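## Task

The tube with the light blue cap starts in the gripper. Lower it fully into a free well of the rack standing on the shelved bench by the door. Failure if any tube reaches the floor, if a glass tube breaks (a drop of more than a few centimetres, about a well's depth, or a hard knock), or if the robot falls or is left tilted. All other tubes must also sit fully down in their racks. At the end the gripper must have released the tube and be moved away, and the result must hold without the robot's support.

## Robot and tools

Robot: a Hello Robot Stretch 4 with one arm. It has an omni-wheel base, a lift that runs up a mast, a telescoping arm that reaches forward, a wrist with yaw, pitch and roll, and a two-finger gripper. It stands about 1.6 m tall, and the base rim lies at most 0.23 m from the base origin. Cameras: head_camera, head_left_camera, head_right_camera (the last two are fisheye) and wrist_camera.

Frames: the base frame has its origin on the floor under the base centre, x forward, y left, z up. hand_pose is a point between the open fingertips, given in the base frame, and the printed value can be a little off. The odometry frame is the base frame as it was at scene start. Heading is positive to the left, in the range -3.142 to 3.142.

execute_actions(actions, cameras): actions is a list holding exactly one action, or an empty list to just read state and images. An action may contain "base", "joints" or both, plus optional "pace" and "contact_limits". Alternatively it is {"end_of_arm": "enable_torque"} on its own, which re-powers any wrist or gripper motor that shut itself off. Motions in one action start at the same moment but may end at different times.
- base: exactly one relative move, measured from where the base last reported itself. translate_m is a straight drive, forward positive, -2 to 2 m. strafe_m is a sideways move, left positive, -2 to 2 m. rotate_rad is a turn in place, counter-clockwise positive, -3.2 to 3.2 rad.
- joints: absolute targets, given by name. lift_m 0 to 1.2 m. arm_m 0 to 0.55 m. wrist_yaw_rad -1.134 to 4.276 (0 points forward, positive turns left, 3.14 is folded back, and above 3.4 the arm may block it). wrist_pitch_rad -1.117 to 4.259 (0 is level, 1.57 points down). wrist_roll_rad -1.117 to 4.259 (at 0 the fingers are level with each other; positive turns clockwise as seen from behind). gripper_m -0.038 to 0.141 m, the fingertip gap, where values below 0 press the tips together. A target outside a joint's range is clipped and the result reports it. Any other bad value or unknown key rejects the whole call.
- pace: "slow", "default", "fast" or "max". Base speeds are 0.1/0.3/0.4/0.6 m/s and 1/2/3/4 rad/s in that order, and they are lowered when the lift is high.
- contact_limits: {"arm_m": 0 to 0.75}, default 0.5. This sets how hard the arm may push before it stops.
- cameras: a list of names, or "all"/null for all of them, or [] for none.
A joint left out of an action may keep pushing toward its previous target. A single action runs for at most 15 s. If a call reports a stop, any later calls in the same reply are skipped.

wait(seconds 0 to 10) lets time pass without commanding anything and returns state and images. zoom_image(camera, region [x0,y0,x1,y1] in pixels, at most 504x504) enlarges part of the latest image from that camera. read_manual returns licence texts only. finished_scene(scene 1 or 2) ends that scene for good and reports whether the task succeeded.

Results: base_status and joint_status can read "done", "off_target" (stopped short of the target, may still be pushing), "contact_stop_at_<key>" (blocked by something; that part goes slack), "limit_stop_at_<name>" (e.g. own_body, or tilt above 6 degrees, which makes the lift, arm and wheels slack) or "torque_fault" (a wrist motor has gone limp; send enable_torque). on_its_own lists what happened without being commanded; its "held at" is the target being held. lidar_m gives 12 sector distances starting straight ahead and going counter-clockwise; "-" means nothing seen or closer than 0.25 m, and glass or thin legs may not show up. wrist_depth_mm is a 7x7 grid of depths, 100 to 2000 mm. motor_effort is a percentage of maximum, with the peak in brackets; wheel positive means a right turn. turned_by_wheels differing from turned_by_imu by more than about 0.1 rad points to slipping or a collision. base_tilt is in degrees. Camera calibration is provided as pinhole or fisheye K, D and T_world_to_cam in the base frame, with small errors.

Gripping: close to a gap smaller than the object to grip it. The gripper reading does not confirm a grasp; a clear gripper effort at a target of 0 or more does. If the fingertips stick on a surface, raise the lift.

Things to avoid: letting a tube drop more than a couple of centimetres or knocking it hard. Lower it into the well before opening the fingers. Use light contact_limits and slow pace close to the racks. Don't drive or turn with the arm beyond 0.2 m while carrying a heavy load, and avoid strong pushing or pulling with the gripper held high, since the robot can tip. Don't let the gripper shove into things, which causes torque faults. To unfold the wrist at the start, send lift_m 0.4 together with wrist_yaw_rad 0. Once done, open the gripper, lift it clear and back away.

Each tool is called after "Request:" in YAML: its name, and indented under it one key for each argument.

## Session

Request:
execute_actions:
  actions: []

Scene clock: 0.00 s.
base_odometry: x=+0.000 y=+0.000 heading=+0.000 (m, m, rad; odometry frame)
turned_by_wheels: +0.000 (rad since the last result)
turned_by_imu: +0.000 (rad since the last result)
base_tilt: forward=+0.5 right=-0.1 (deg)
lidar_m: 1.51 1.45 1.57 1.88 1.84 1.54 1.18 1.18 1.33 1.34 1.28 1.40
base_status: not commanded
joint_positions: lift_m=+0.601 arm_m=+0.002 wrist_yaw_rad=+0.017 wrist_pitch_rad=+0.137 wrist_roll_rad=-0.009 gripper_m=-0.038
joint_status: not commanded
motor_effort: lift_m=+20 arm_m=+0 wrist_yaw_rad=+1 wrist_pitch_rad=-4 wrist_roll_rad=+0 gripper_m=-15 wheel_0=+0 wheel_1=+0 wheel_2=+0 (%)
hand_pose: x=+0.4601 y=-0.0826 z=+0.7403 quat_wxyz=(+0.998, -0.005, +0.068, +0.009) (m; base frame)
wrist_depth_mm: 1397 1708 1863 - - - 1921 / 1118 1255 1921 - - - 1863 / 1118 1205 1983 - - - 1921 / 1160 1255 1983 - - - - / 1160 1255 - - - - 1983 / 1182 1281 180 206 179 1708 1808 / 1255 1255 1366 172 1397 1255 1397
pictures: head_camera, head_left_camera, head_right_camera, wrist_camera
Images, in order (width x height): head_camera 420x560, head_left_camera 420x672, head_right_camera 420x672, wrist_camera 616x392.

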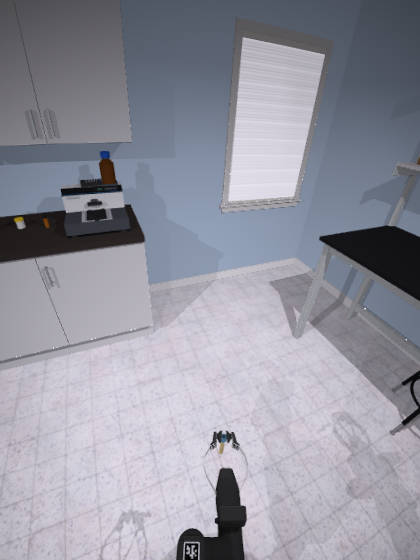

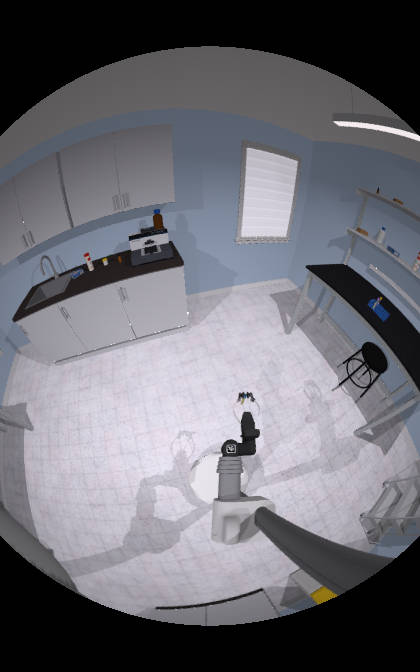

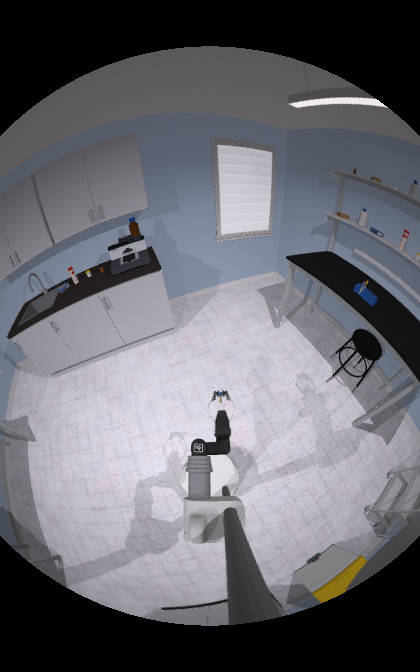

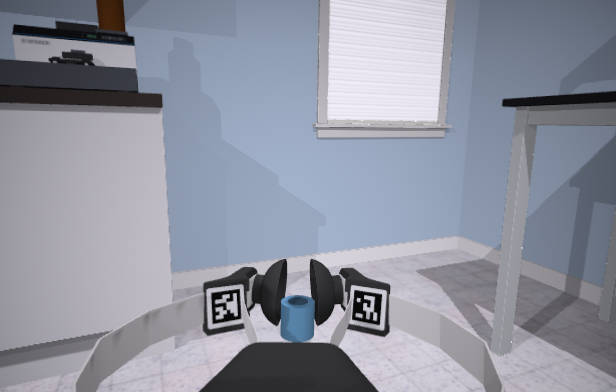

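Request:
zoom_image:
  camera: "head_right_camera"
  region: [280, 220, 420, 440]

Request:
zoom_image:
  camera: "head_camera"
  region: [180, 400, 280, 500]

Request:
execute_actions:
  actions:
    - {"base":{"rotate_rad":-1.2},"joints":{"lift_m":1.0},"pace":"slow"}

Region (280, 220, 420, 440) of head_right_camera's 420x672 image, scaled by 2.291, with more detail than that image has; it fills the left 321 columns of this view, and the rest is white.

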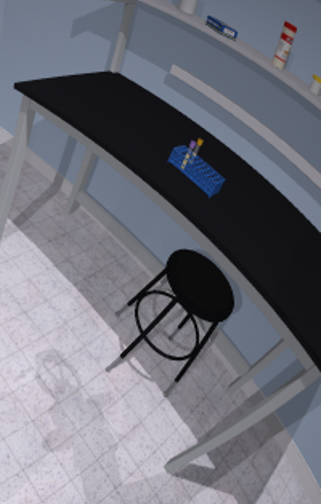

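Region (180, 400, 280, 500) of head_camera's 420x560 image, scaled by 5.040, with more detail than that image has.

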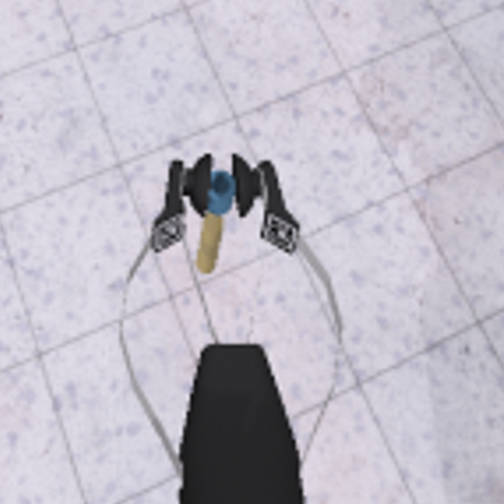

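Scene clock: 10.73 s.
base_odometry: x=+0.000 y=+0.000 heading=-1.200 (m, m, rad; odometry frame)
turned_by_wheels: -1.200 (rad since the last result)
turned_by_imu: -1.198 (rad since the last result)
base_tilt: forward=+0.5 right=-0.1 (deg)
lidar_m: 0.45 1.34 2.19 1.45 1.51 1.94 1.90 1.97 1.23 1.17 1.27 1.56
base_status: done
joint_positions: lift_m=+1.000 arm_m=+0.002 wrist_yaw_rad=+0.017 wrist_pitch_rad=+0.137 wrist_roll_rad=-0.009 gripper_m=-0.038
joint_status: all done
motor_effort: lift_m=+23(22) arm_m=+0(0) wrist_yaw_rad=+1(1) wrist_pitch_rad=-6(7) wrist_roll_rad=+0(0) gripper_m=-16(18) wheel_0=+2(4) wheel_1=+1(5) wheel_2=+1(5) (%)
hand_pose: x=+0.4601 y=-0.0827 z=+1.1386 quat_wxyz=(+0.998, -0.005, +0.068, +0.009) (m; base frame)
wrist_depth_mm: 1756 1863 1808 1808 1863 1863 1808 / 1808 1863 1863 1863 1921 1921 1863 / 1921 1921 1921 1921 1921 1921 1921 / 1618 1464 1708 1708 1983 1983 1983 / 1138 1182 1182 1182 - - - / - - 180 206 179 - - / 1983 1863 1983 172 - 1921 -
pictures: head_camera, head_left_camera, head_right_camera, wrist_camera
camera_calibration (this result's frames):
wrist_camera: T_world_to_cam=[[0.0128331, -0.999637, 0.0236957, -0.11894], [-0.154329, -0.0253938, -0.987693, 1.24744], [0.987936, 0.00901823, -0.154599, -0.0530825], [0, 0, 0, 1]] pos_world=[0.246485, -0.0867404, 1.2267]
Images, in order (width x height): head_camera 420x560, head_left_camera 420x672, head_right_camera 420x672, wrist_camera 616x392.

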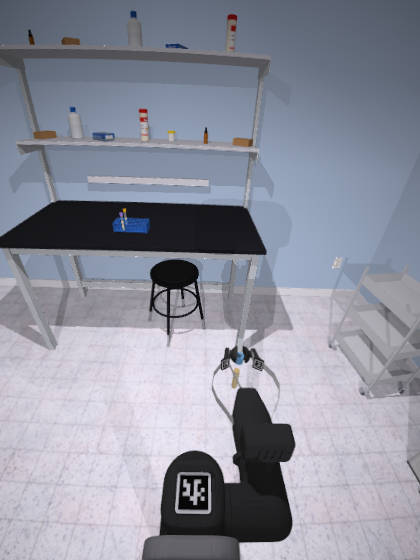

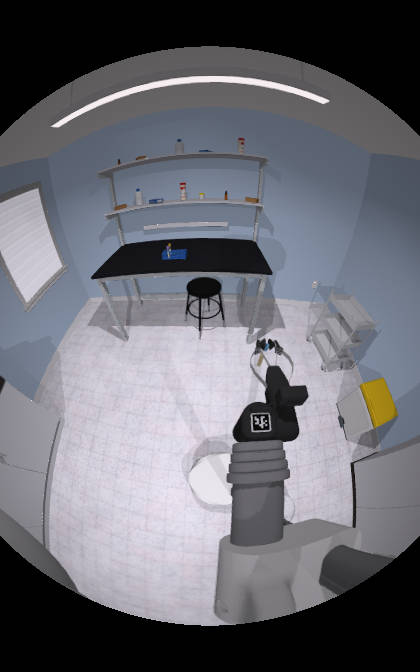

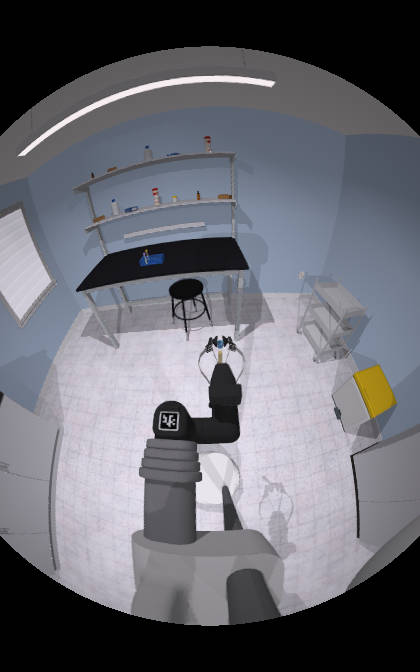

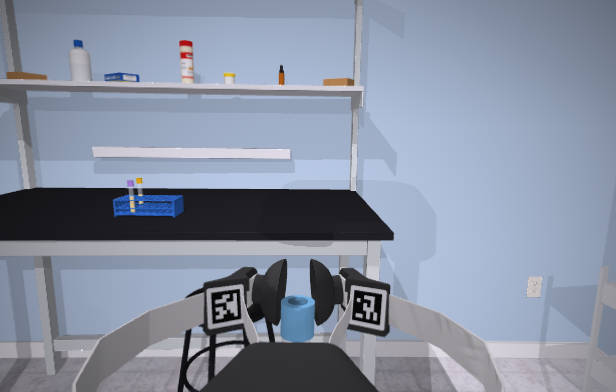

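Request:
execute_actions:
  actions:
    - {"base":{"rotate_rad":-2.2}}
  cameras: ["head_left_camera","head_right_camera"]

Scene clock: 18.17 s.
base_odometry: x=+0.000 y=+0.000 heading=+2.884 (m, m, rad; odometry frame)
turned_by_wheels: -2.200 (rad since the last result)
turned_by_imu: -2.198 (rad since the last result)
base_tilt: forward=+0.5 right=-0.1 (deg)
lidar_m: 0.42 1.17 1.24 1.48 1.28 1.31 2.30 1.49 1.49 1.94 1.83 1.87
base_status: done
joint_positions: lift_m=+1.000 arm_m=+0.002 wrist_yaw_rad=+0.017 wrist_pitch_rad=+0.137 wrist_roll_rad=-0.009 gripper_m=-0.038
joint_status: not commanded
motor_effort: lift_m=+21(22) arm_m=+0(0) wrist_yaw_rad=+1(0) wrist_pitch_rad=-6(6) wrist_roll_rad=+1(0) gripper_m=-16(18) wheel_0=+1(6) wheel_1=+0(8) wheel_2=+0(5) (%)
hand_pose: x=+0.4601 y=-0.0826 z=+1.1387 quat_wxyz=(+0.998, -0.005, +0.068, +0.009) (m; base frame)
wrist_depth_mm: 854 946 1078 1255 - - - / 878 976 1118 1308 - - - / 878 1008 1138 1336 - - - / 891 1008 1160 1366 - - - / 917 1042 1182 1397 - - - / 946 1025 180 206 179 - - / 946 1060 1205 172 - 1983 -
pictures: head_left_camera, head_right_camera
Images, in order (width x height): head_left_camera 420x672, head_right_camera 420x672.

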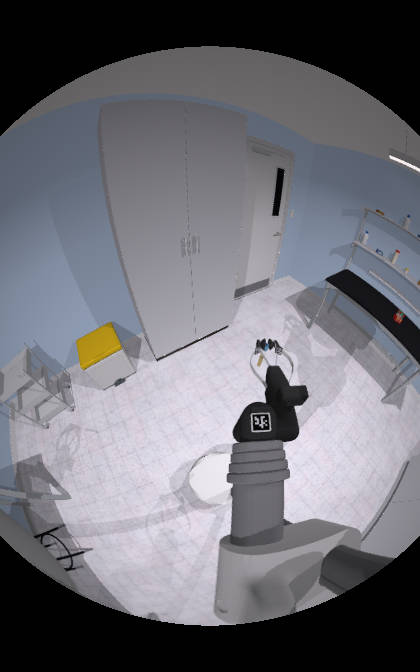

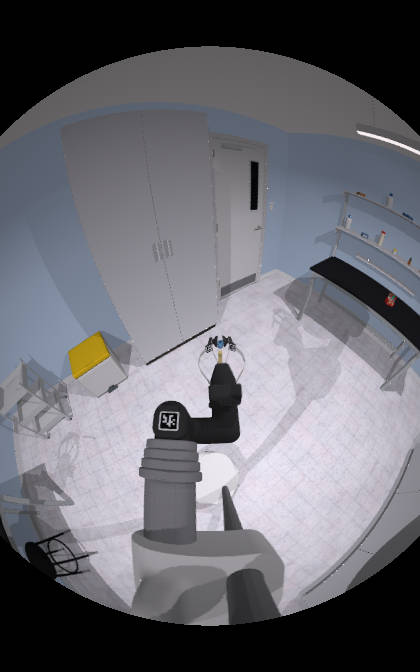

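Request:
execute_actions:
  actions:
    - {"base":{"rotate_rad":-0.96},"joints":{"lift_m":1.05}}

Request:
zoom_image:
  camera: "head_camera"
  region: [100, 150, 420, 350]

Scene clock: 29.57 s.
base_odometry: x=+0.000 y=+0.000 heading=+1.924 (m, m, rad; odometry frame)
turned_by_wheels: -0.960 (rad since the last result)
turned_by_imu: -0.958 (rad since the last result)
base_tilt: forward=+0.6 right=-0.1 (deg)
lidar_m: 1.84 1.94 1.23 1.18 1.27 1.35 1.30 1.37 2.22 1.48 1.52 1.94
base_status: done
joint_positions: lift_m=+1.050 arm_m=+0.002 wrist_yaw_rad=+0.017 wrist_pitch_rad=+0.137 wrist_roll_rad=-0.009 gripper_m=-0.038
joint_status: all done
motor_effort: lift_m=+22(23) arm_m=+0(0) wrist_yaw_rad=+1(0) wrist_pitch_rad=-5(5) wrist_roll_rad=+0(0) gripper_m=-17(18) wheel_0=+2(6) wheel_1=+2(5) wheel_2=+1(2) (%)
hand_pose: x=+0.4601 y=-0.0827 z=+1.1886 quat_wxyz=(+0.998, -0.005, +0.068, +0.009) (m; base frame)
wrist_depth_mm: - - - - - - - / - - - - - - - / - - - - - - - / - - - - - - - / - - 1921 1808 1983 - - / - - 180 206 179 - - / - 1863 - 172 - 1983 -
pictures: head_camera, head_left_camera, head_right_camera, wrist_camera
camera_calibration (this result's frames):
wrist_camera: T_world_to_cam=[[0.0128272, -0.999637, 0.0236999, -0.12013], [-0.154374, -0.0253975, -0.987686, 1.29688], [0.987929, 0.00901059, -0.154643, -0.0452983], [0, 0, 0, 1]] pos_world=[0.246497, -0.0867406, 1.27675]
Images, in order (width x height): head_camera 420x560, head_left_camera 420x672, head_right_camera 420x672, wrist_camera 616x392.

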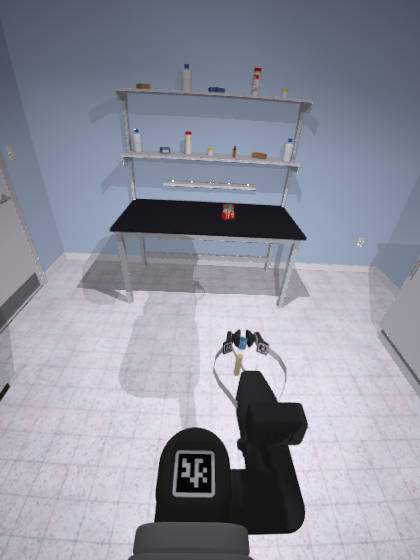

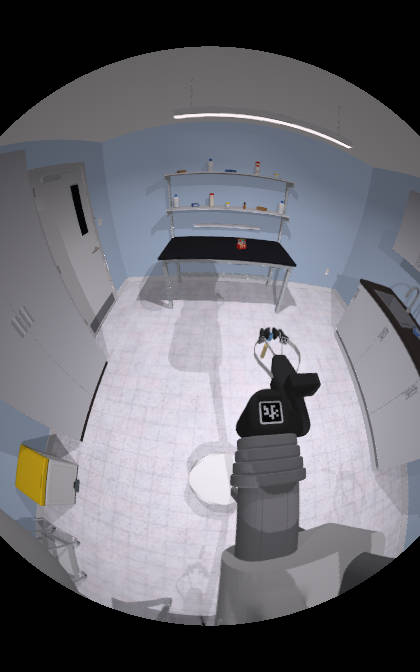

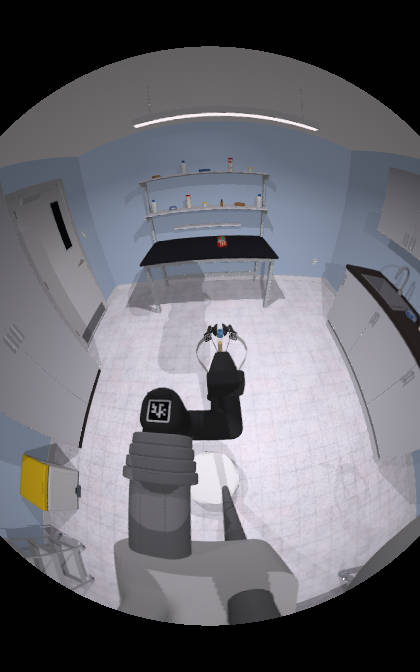

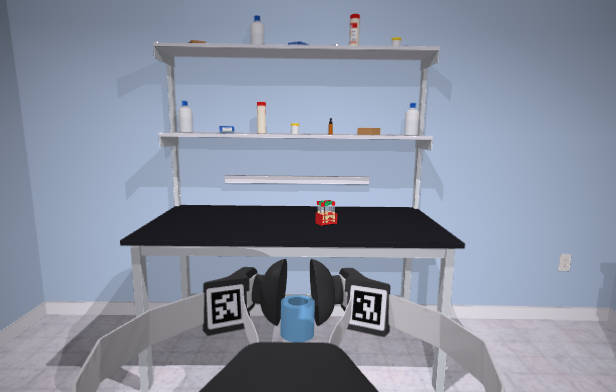

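Region (100, 150, 420, 350) of head_camera's 420x560 image, scaled by 1.575, with more detail than that image has; it fills the top 315 rows of this view, and the rest is white.

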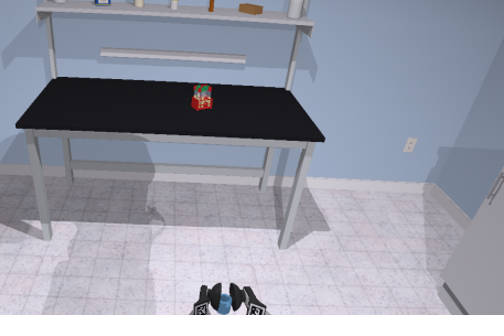

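Request:
execute_actions:
  actions:
    - {"base":{"translate_m":1.4},"joints":{"lift_m":1.1}}

Scene clock: 39.27 s.
base_odometry: x=-0.485 y=+1.313 heading=+1.924 (m, m, rad; odometry frame)
turned_by_wheels: +0.000 (rad since the last result)
turned_by_imu: +0.000 (rad since the last result)
base_tilt: forward=+0.5 right=-0.1 (deg)
lidar_m: 0.45 0.47 0.69 1.53 1.24 1.70 3.46 2.11 1.55 1.45 0.69 0.48
base_status: done
joint_positions: lift_m=+1.100 arm_m=+0.002 wrist_yaw_rad=+0.017 wrist_pitch_rad=+0.137 wrist_roll_rad=-0.009 gripper_m=-0.038
joint_status: all done
motor_effort: lift_m=+21(24) arm_m=+0(0) wrist_yaw_rad=+1(1) wrist_pitch_rad=-6(7) wrist_roll_rad=+0(0) gripper_m=-16(18) wheel_0=+0(6) wheel_1=-1(6) wheel_2=+0(13) (%)
hand_pose: x=+0.4601 y=-0.0827 z=+1.2387 quat_wxyz=(+0.998, -0.005, +0.068, +0.009) (m; base frame)
wrist_depth_mm: 976 976 976 960 976 991 976 / 1008 1008 991 1008 1008 991 991 / 1008 1025 1025 1025 1025 1025 820 / 1060 1060 1060 1060 1060 1042 946 / 1078 1078 1078 1078 1078 1098 1078 / 1118 1098 180 207 179 1118 1118 / 917 842 917 173 946 854 946
pictures: head_camera, head_left_camera, head_right_camera, wrist_camera
camera_calibration (this result's frames):
wrist_camera: T_world_to_cam=[[0.0128271, -0.999637, 0.0237001, -0.121317], [-0.154399, -0.0253978, -0.987682, 1.34635], [0.987925, 0.00900984, -0.154669, -0.0375196], [0, 0, 0, 1]] pos_world=[0.246498, -0.0867407, 1.32684]
Images, in order (width x height): head_camera 420x560, head_left_camera 420x672, head_right_camera 420x672, wrist_camera 616x392.

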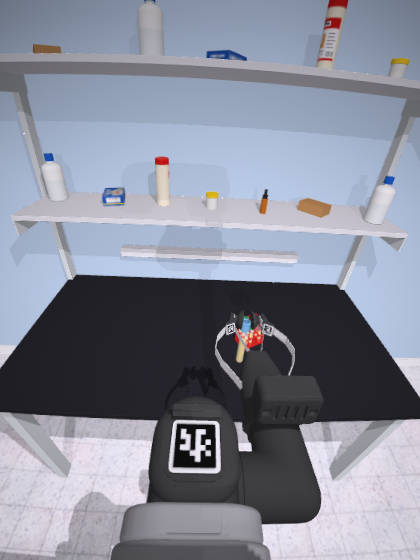

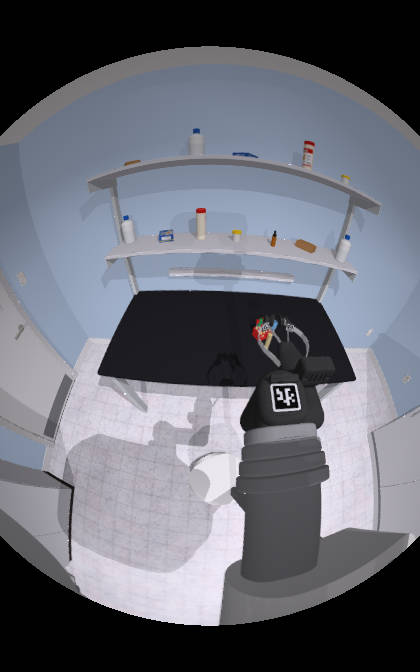

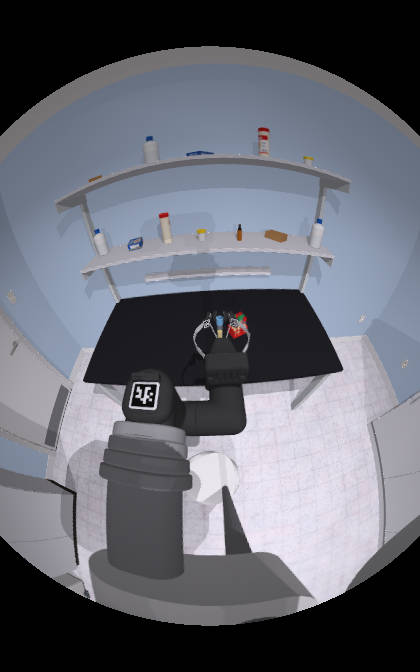

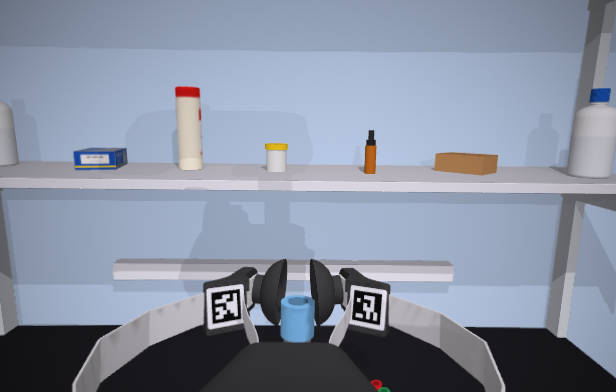

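Lower the lift to see the rack unobstructed.

Request:
execute_actions:
  actions:
    - {"joints":{"lift_m":0.9}}
  cameras: ["head_camera","head_left_camera","wrist_camera"]

Request:
zoom_image:
  camera: "head_camera"
  region: [200, 290, 310, 400]

Request:
zoom_image:
  camera: "wrist_camera"
  region: [220, 150, 460, 392]

Scene clock: 47.37 s.
base_odometry: x=-0.485 y=+1.313 heading=+1.924 (m, m, rad; odometry frame)
turned_by_wheels: +0.000 (rad since the last result)
turned_by_imu: +0.002 (rad since the last result)
base_tilt: forward=+0.5 right=-0.1 (deg)
lidar_m: 0.43 0.48 0.65 1.52 1.24 1.69 3.43 2.12 1.54 1.47 0.68 0.51
base_status: not commanded
joint_positions: lift_m=+0.900 arm_m=+0.002 wrist_yaw_rad=+0.017 wrist_pitch_rad=+0.137 wrist_roll_rad=-0.009 gripper_m=-0.038
joint_status: all done
motor_effort: lift_m=+17(20) arm_m=+0(0) wrist_yaw_rad=+1(1) wrist_pitch_rad=-4(7) wrist_roll_rad=+0(1) gripper_m=-16(17) wheel_0=+0(0) wheel_1=-1(1) wheel_2=+0(0) (%)
hand_pose: x=+0.4601 y=-0.0827 z=+1.0390 quat_wxyz=(+0.998, -0.005, +0.068, +0.009) (m; base frame)
wrist_depth_mm: 976 976 976 976 976 991 976 / 991 991 991 991 991 842 878 / 1025 1025 1042 1025 1025 1025 1025 / 1060 1042 1042 1042 1042 1060 1060 / 1078 1060 1078 1098 1078 1078 1078 / 768 759 180 207 179 778 788 / 585 539 585 172 580 549 609
pictures: head_camera, head_left_camera, wrist_camera
camera_calibration (this result's frames):
wrist_camera: T_world_to_cam=[[0.0128271, -0.999637, 0.0237, -0.116584], [-0.154399, -0.0253978, -0.987682, 1.14911], [0.987925, 0.00900982, -0.154669, -0.0684063], [0, 0, 0, 1]] pos_world=[0.246498, -0.0867407, 1.12714]
Images, in order (width x height): head_camera 420x560, head_left_camera 420x672, wrist_camera 616x392.

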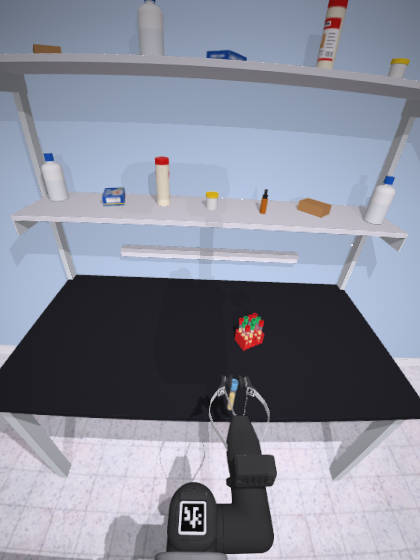

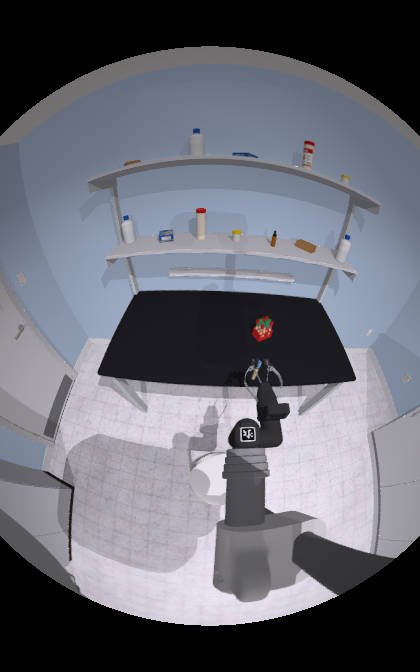

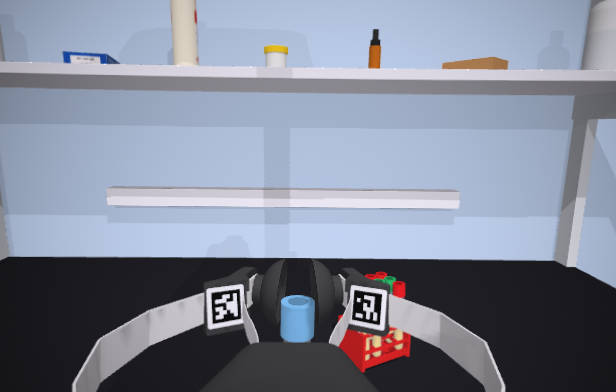

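Region (200, 290, 310, 400) of head_camera's 420x560 image, scaled by 4.582, with more detail than that image has.

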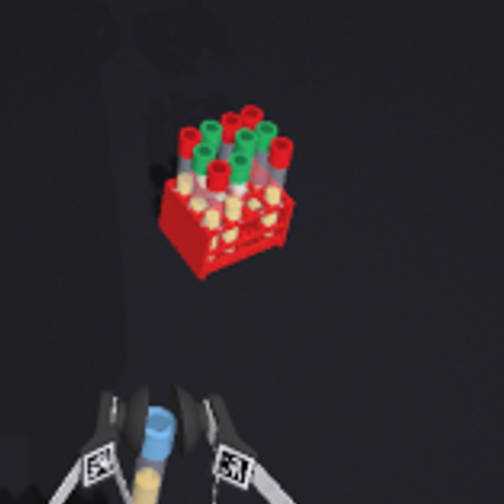

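Region (220, 150, 460, 392) of wrist_camera's 616x392 image, scaled by 2.083; it fills the left 500 columns of this view, and the rest is white.

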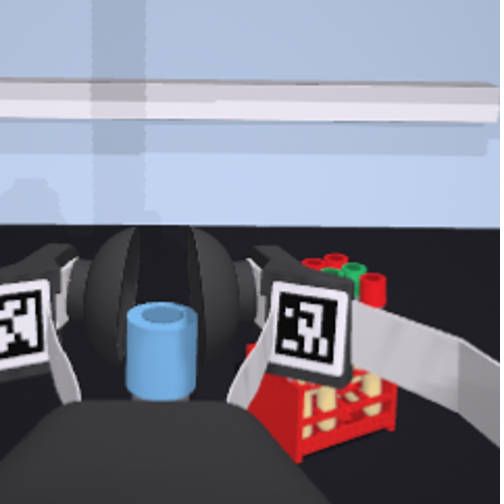

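Request:
execute_actions:
  actions:
    - {"base":{"strafe_m":-0.125},"joints":{"arm_m":0.29}}

Request:
zoom_image:
  camera: "head_camera"
  region: [180, 270, 270, 360]

Request:
zoom_image:
  camera: "head_left_camera"
  region: [210, 290, 280, 360]

Request:
zoom_image:
  camera: "head_right_camera"
  region: [180, 290, 250, 360]

Scene clock: 103.67 s.
base_odometry: x=-0.367 y=+1.357 heading=+1.924 (m, m, rad; odometry frame)
turned_by_wheels: +0.000 (rad since the last result)
turned_by_imu: +0.002 (rad since the last result)
base_tilt: forward=+0.5 right=-0.1 (deg)
lidar_m: 0.45 0.48 0.67 1.48 1.34 2.07 3.47 1.93 1.41 1.34 0.67 0.50
base_status: done
joint_positions: lift_m=+0.900 arm_m=+0.289 wrist_yaw_rad=+0.017 wrist_pitch_rad=+0.137 wrist_roll_rad=-0.009 gripper_m=-0.038
joint_status: all done
motor_effort: lift_m=+17(17) arm_m=+6(6) wrist_yaw_rad=+1(1) wrist_pitch_rad=-5(7) wrist_roll_rad=+0(0) gripper_m=-20(15) wheel_0=+0(9) wheel_1=+0(8) wheel_2=-1(3) (%)
hand_pose: x=+0.7470 y=-0.0826 z=+1.0390 quat_wxyz=(+0.998, -0.005, +0.068, +0.009) (m; base frame)
wrist_depth_mm: 455 449 439 430 424 424 421 / 715 715 715 715 715 715 715 / 732 732 732 732 741 741 732 / 750 741 750 750 750 759 759 / 768 768 768 768 778 778 768 / 759 759 180 206 179 778 759 / 585 535 585 172 597 544 603
pictures: head_camera, head_left_camera, head_right_camera, wrist_camera
camera_calibration (this result's frames):
wrist_camera: T_world_to_cam=[[0.0128763, -0.999636, 0.0237001, -0.120287], [-0.1544, -0.0254055, -0.987682, 1.1934], [0.987925, 0.00905838, -0.154671, -0.351817], [0, 0, 0, 1]] pos_world=[0.533379, -0.0867371, 1.12714]
Images, in order (width x height): head_camera 420x560, head_left_camera 420x672, head_right_camera 420x672, wrist_camera 616x392.

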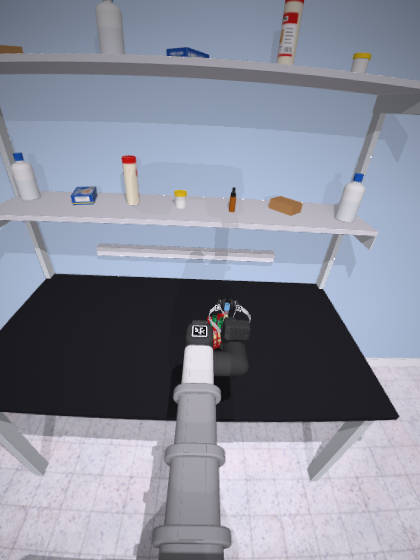

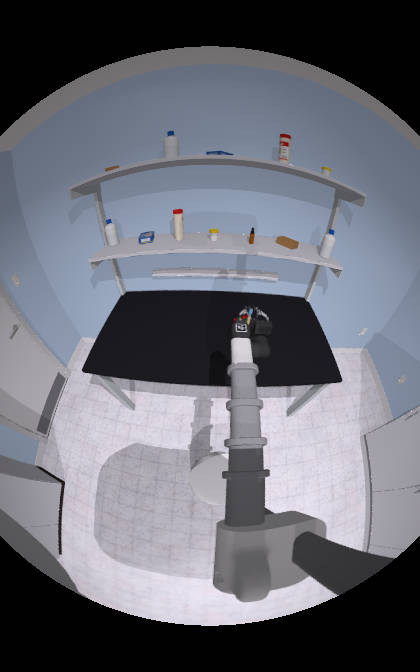

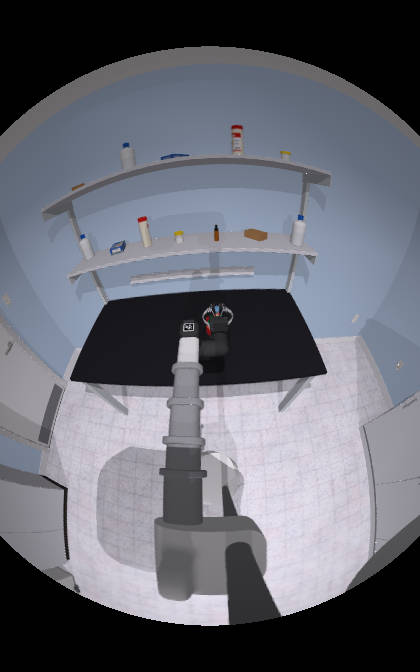

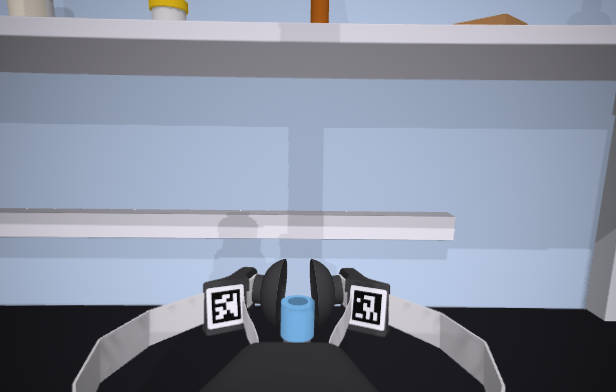

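Region (180, 270, 270, 360) of head_camera's 420x560 image, scaled by 5.600, with more detail than that image has.

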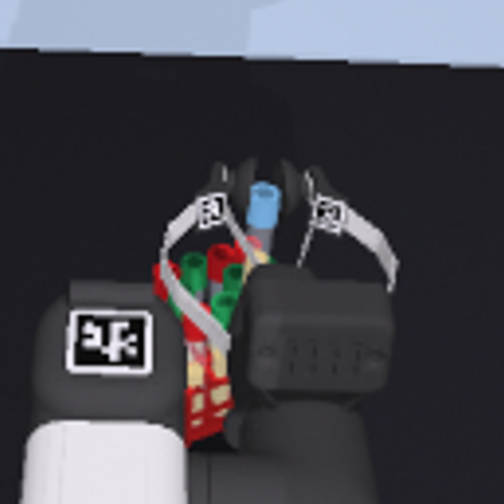

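Region (210, 290, 280, 360) of head_left_camera's 420x672 image, scaled by 7.200, with more detail than that image has.

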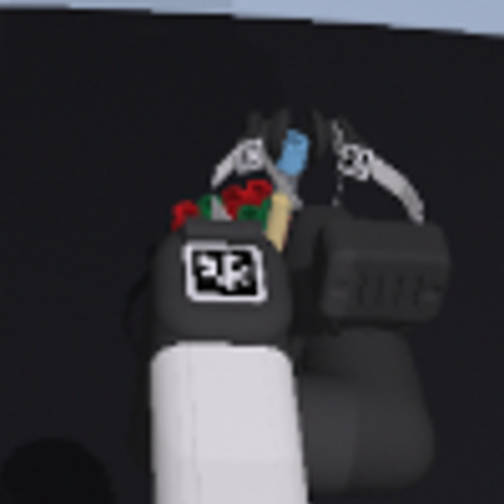

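Region (180, 290, 250, 360) of head_right_camera's 420x672 image, scaled by 7.200, with more detail than that image has.

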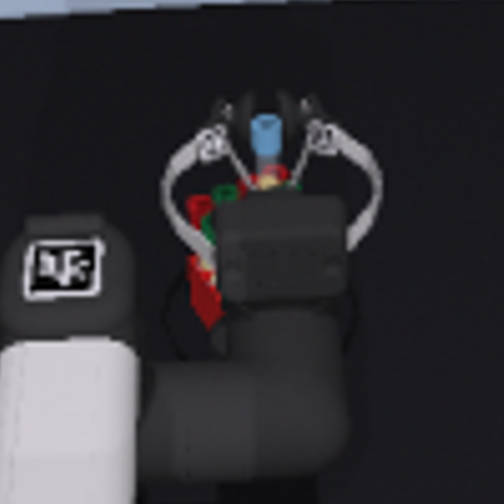

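Request:
execute_actions:
  actions:
    - {"base":{"strafe_m":-0.305},"joints":{"arm_m":0.21,"wrist_yaw_rad":1.2,"lift_m":0.92}}
  cameras: ["head_camera"]

Request:
execute_actions:
  actions:
    - {"base":{"translate_m":0.15},"pace":"slow"}

Request:
zoom_image:
  camera: "head_camera"
  region: [70, 300, 190, 420]

Scene clock: 131.57 s.
base_odometry: x=-0.081 y=+1.462 heading=+1.924 (m, m, rad; odometry frame)
turned_by_wheels: +0.000 (rad since the last result)
turned_by_imu: +0.002 (rad since the last result)
base_tilt: forward=+0.6 right=-0.1 (deg)
lidar_m: 0.46 0.48 0.67 1.64 1.69 2.32 3.43 1.53 1.09 1.02 1.74 0.51
base_status: done
joint_positions: lift_m=+0.920 arm_m=+0.211 wrist_yaw_rad=+1.200 wrist_pitch_rad=+0.137 wrist_roll_rad=-0.009 gripper_m=-0.038
joint_status: all done
motor_effort: lift_m=+22(23) arm_m=-7(8) wrist_yaw_rad=+2(3) wrist_pitch_rad=-6(5) wrist_roll_rad=+0(0) gripper_m=-18(18) wheel_0=-1(8) wheel_1=+2(7) wheel_2=-1(1) (%)
hand_pose: x=+0.5672 y=+0.2346 z=+1.0586 quat_wxyz=(+0.823, -0.042, +0.054, +0.563) (m; base frame)
wrist_depth_mm: 1661 1808 1983 1983 1229 946 768 / 1708 1808 1983 1983 1118 768 569 / 1756 1921 - 1983 1281 960 768 / 1756 1921 - - 1336 931 778 / 1808 1921 - 1182 1182 991 768 / 1863 1983 180 206 179 820 768 / 1808 591 621 172 621 574 634
pictures: head_camera
Images, in order (width x height): head_camera 420x560.

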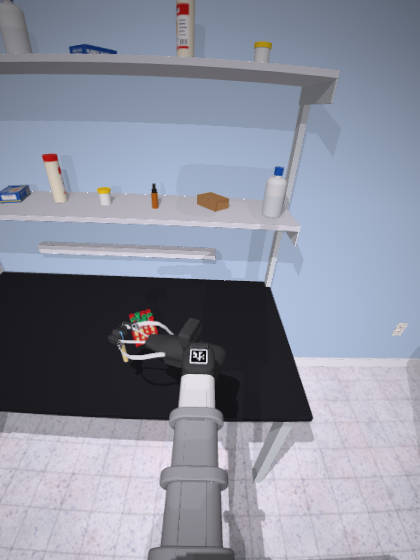

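Scene clock: 134.33 s.
base_odometry: x=-0.133 y=+1.603 heading=+1.924 (m, m, rad; odometry frame)
turned_by_wheels: +0.000 (rad since the last result)
turned_by_imu: +0.001 (rad since the last result)
base_tilt: forward=+0.5 right=-0.1 (deg)
lidar_m: 0.30 0.33 0.47 2.02 1.68 2.38 3.82 1.50 1.09 1.03 0.45 0.34
base_status: done
joint_positions: lift_m=+0.920 arm_m=+0.211 wrist_yaw_rad=+1.200 wrist_pitch_rad=+0.137 wrist_roll_rad=-0.009 gripper_m=-0.038
joint_status: not commanded
motor_effort: lift_m=+22(21) arm_m=-6(6) wrist_yaw_rad=+2(2) wrist_pitch_rad=-5(9) wrist_roll_rad=+0(0) gripper_m=-23(17) wheel_0=+3(5) wheel_1=+2(4) wheel_2=+0(4) (%)
hand_pose: x=+0.5672 y=+0.2346 z=+1.0586 quat_wxyz=(+0.823, -0.042, +0.054, +0.563) (m; base frame)
wrist_depth_mm: 1661 1808 1983 1576 1025 683 319 / 1661 1863 1983 1138 778 574 569 / 1708 1921 - 1537 1060 778 627 / 1756 1921 - 1708 1078 788 627 / 1808 1921 - 1182 1042 768 609 / 1863 809 180 206 179 768 640 / 1756 569 621 172 627 574 621
pictures: head_camera, head_left_camera, head_right_camera, wrist_camera
camera_calibration (this result's frames):
wrist_camera: T_world_to_cam=[[0.930267, -0.366118, 0.0236984, -0.470224], [-0.0348823, -0.152564, -0.987678, 1.15513], [0.365222, 0.917977, -0.154696, -0.0340709], [0, 0, 0, 1]] pos_world=[0.490171, 0.035349, 1.14676]
Images, in order (width x height): head_camera 420x560, head_left_camera 420x672, head_right_camera 420x672, wrist_camera 616x392.

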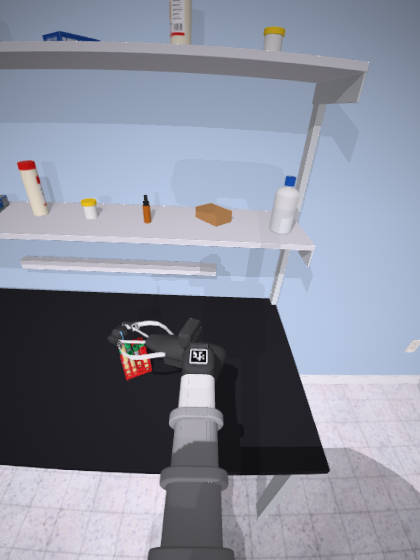

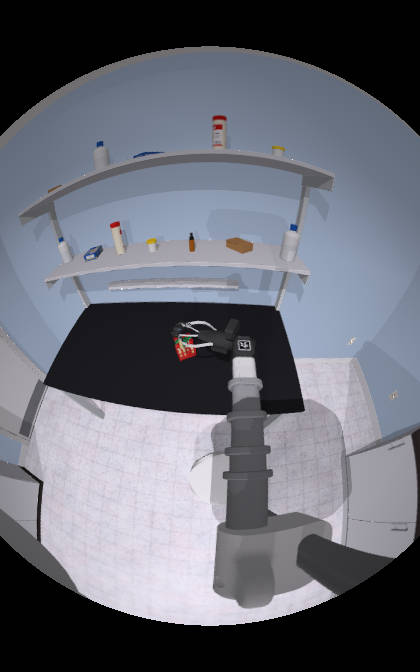

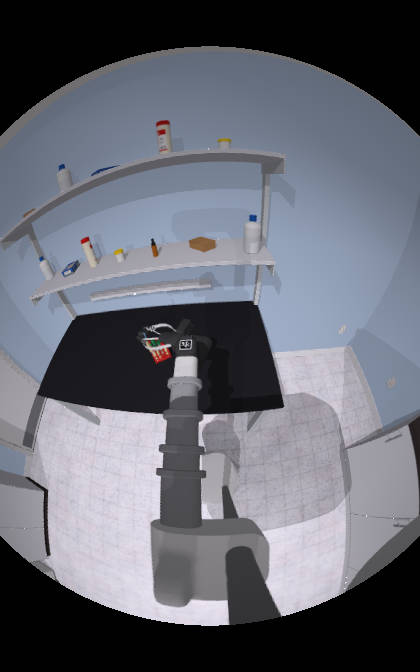

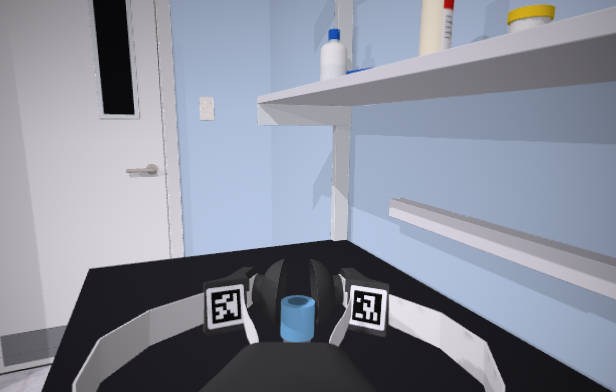

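Region (70, 300, 190, 420) of head_camera's 420x560 image, scaled by 4.200, with more detail than that image has.

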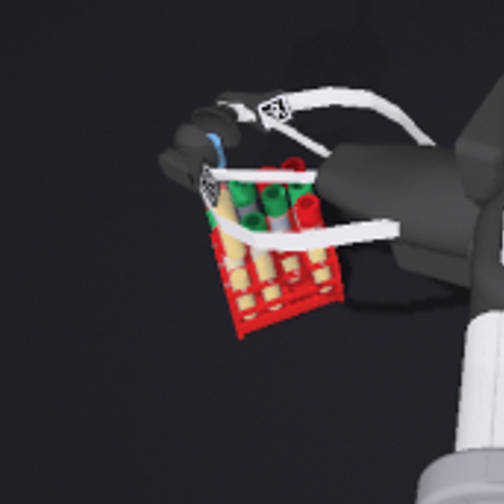

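Request:
execute_actions:
  actions:
    - {"joints":{"arm_m":0.19}}
  cameras: []

Request:
execute_actions:
  actions:
    - {"joints":{"lift_m":0.83},"pace":"slow"}

Request:
zoom_image:
  camera: "head_camera"
  region: [90, 320, 180, 410]

Request:
zoom_image:
  camera: "head_left_camera"
  region: [155, 315, 225, 385]

Request:
zoom_image:
  camera: "head_right_camera"
  region: [125, 315, 195, 385]

Scene clock: 147.97 s.
base_odometry: x=-0.133 y=+1.603 heading=+1.924 (m, m, rad; odometry frame)
turned_by_wheels: +0.000 (rad since the last result)
turned_by_imu: +0.001 (rad since the last result)
base_tilt: forward=+0.6 right=-0.1 (deg)
lidar_m: 0.31 0.34 0.45 2.01 1.69 2.37 3.80 1.51 1.10 1.04 0.47 0.33
base_status: not commanded
joint_positions: lift_m=+0.920 arm_m=+0.191 wrist_yaw_rad=+1.200 wrist_pitch_rad=+0.137 wrist_roll_rad=-0.009 gripper_m=-0.038
joint_status: all done
motor_effort: lift_m=+22(22) arm_m=-7(7) wrist_yaw_rad=+2(2) wrist_pitch_rad=-8(6) wrist_roll_rad=+0(0) gripper_m=-20(15) wheel_0=+3(3) wheel_1=+1(1) wheel_2=+0(0) (%)
hand_pose: x=+0.5472 y=+0.2346 z=+1.0586 quat_wxyz=(+0.823, -0.042, +0.054, +0.563) (m; base frame)
wrist_depth_mm: 1661 1808 1983 1661 1060 661 404 / 1708 1863 - 1205 778 564 564 / 1756 1863 - 1618 1078 809 647 / 1808 1921 - 1756 1118 798 654 / 1808 1921 - 1182 1078 798 634 / 1863 820 180 206 179 778 668 / 1863 569 621 172 627 574 627
pictures: none
No camera images: the call's "cameras" was empty. Leave "cameras" out to get every camera's image.

Scene clock: 149.60 s.
base_odometry: x=-0.133 y=+1.603 heading=+1.924 (m, m, rad; odometry frame)
turned_by_wheels: +0.000 (rad since the last result)
turned_by_imu: +0.000 (rad since the last result)
base_tilt: forward=+0.5 right=-0.1 (deg)
lidar_m: 0.32 0.31 0.44 2.01 1.69 2.38 3.80 1.52 1.10 1.04 0.47 0.35
base_status: not commanded
joint_positions: lift_m=+0.830 arm_m=+0.191 wrist_yaw_rad=+1.200 wrist_pitch_rad=+0.137 wrist_roll_rad=-0.009 gripper_m=-0.038
joint_status: all done
motor_effort: lift_m=+17(21) arm_m=-7(6) wrist_yaw_rad=+2(2) wrist_pitch_rad=-6(4) wrist_roll_rad=+0(0) gripper_m=-16(19) wheel_0=+3(3) wheel_1=+1(1) wheel_2=+0(0) (%)
hand_pose: x=+0.5472 y=+0.2346 z=+0.9691 quat_wxyz=(+0.823, -0.042, +0.054, +0.563) (m; base frame)
wrist_depth_mm: 1661 1756 1921 1618 609 609 603 / 1708 1863 - 1160 1042 798 640 / 1708 1863 - 1708 1098 798 647 / 1808 1921 - 1661 1118 778 621 / 1808 891 891 904 904 798 661 / 1808 621 180 206 179 627 621 / 492 433 473 172 293 265 480
pictures: head_camera, head_left_camera, head_right_camera, wrist_camera
camera_calibration (this result's frames):
wrist_camera: T_world_to_cam=[[0.930273, -0.366102, 0.0236985, -0.44951], [-0.0348796, -0.152564, -0.987678, 1.06594], [0.365207, 0.917983, -0.154696, -0.0406247], [0, 0, 0, 1]] pos_world=[0.470183, 0.0353508, 1.05717]
Images, in order (width x height): head_camera 420x560, head_left_camera 420x672, head_right_camera 420x672, wrist_camera 616x392.

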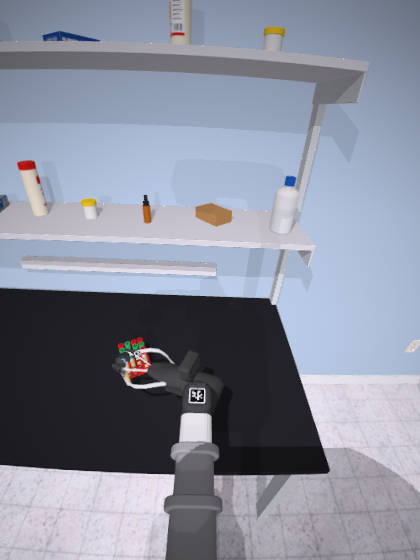

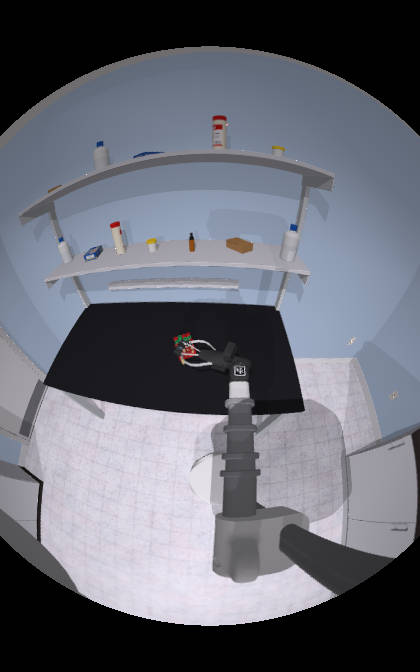

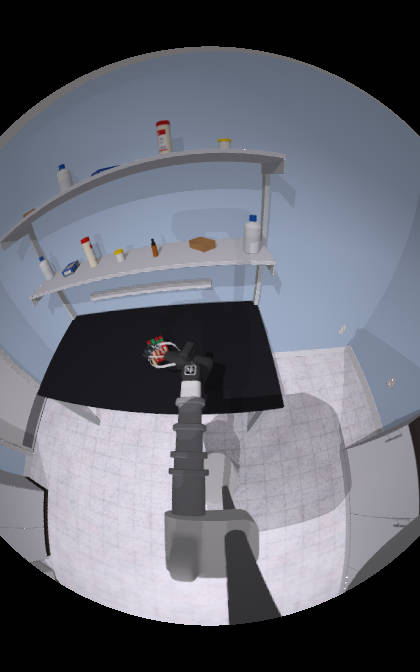

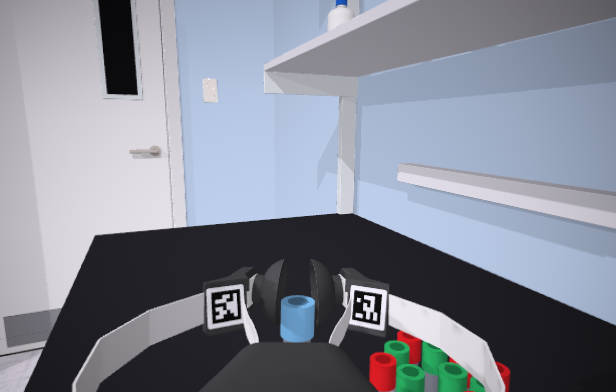

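Region (90, 320, 180, 410) of head_camera's 420x560 image, scaled by 5.600, with more detail than that image has.

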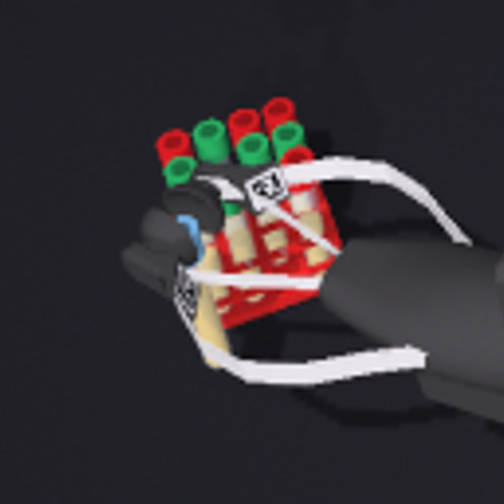

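Region (155, 315, 225, 385) of head_left_camera's 420x672 image, scaled by 7.200, with more detail than that image has.

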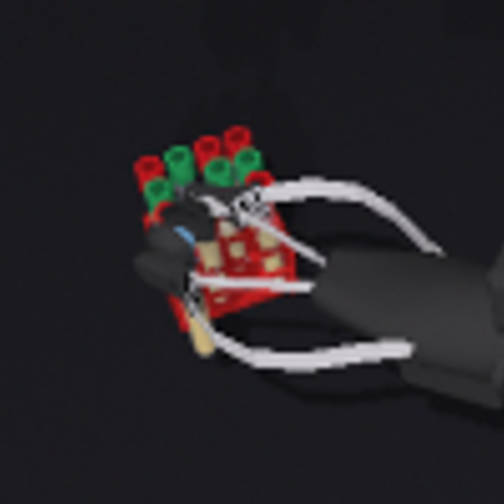

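Region (125, 315, 195, 385) of head_right_camera's 420x672 image, scaled by 7.200, with more detail than that image has.

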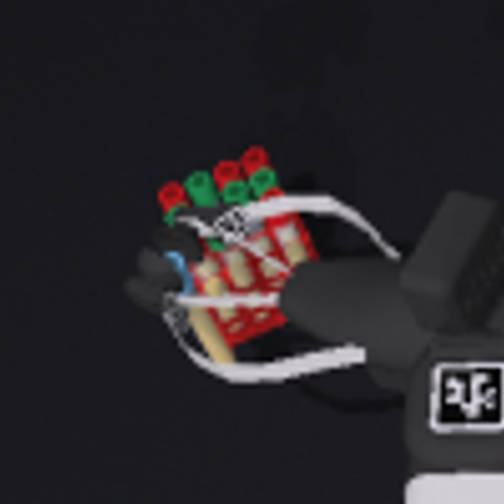

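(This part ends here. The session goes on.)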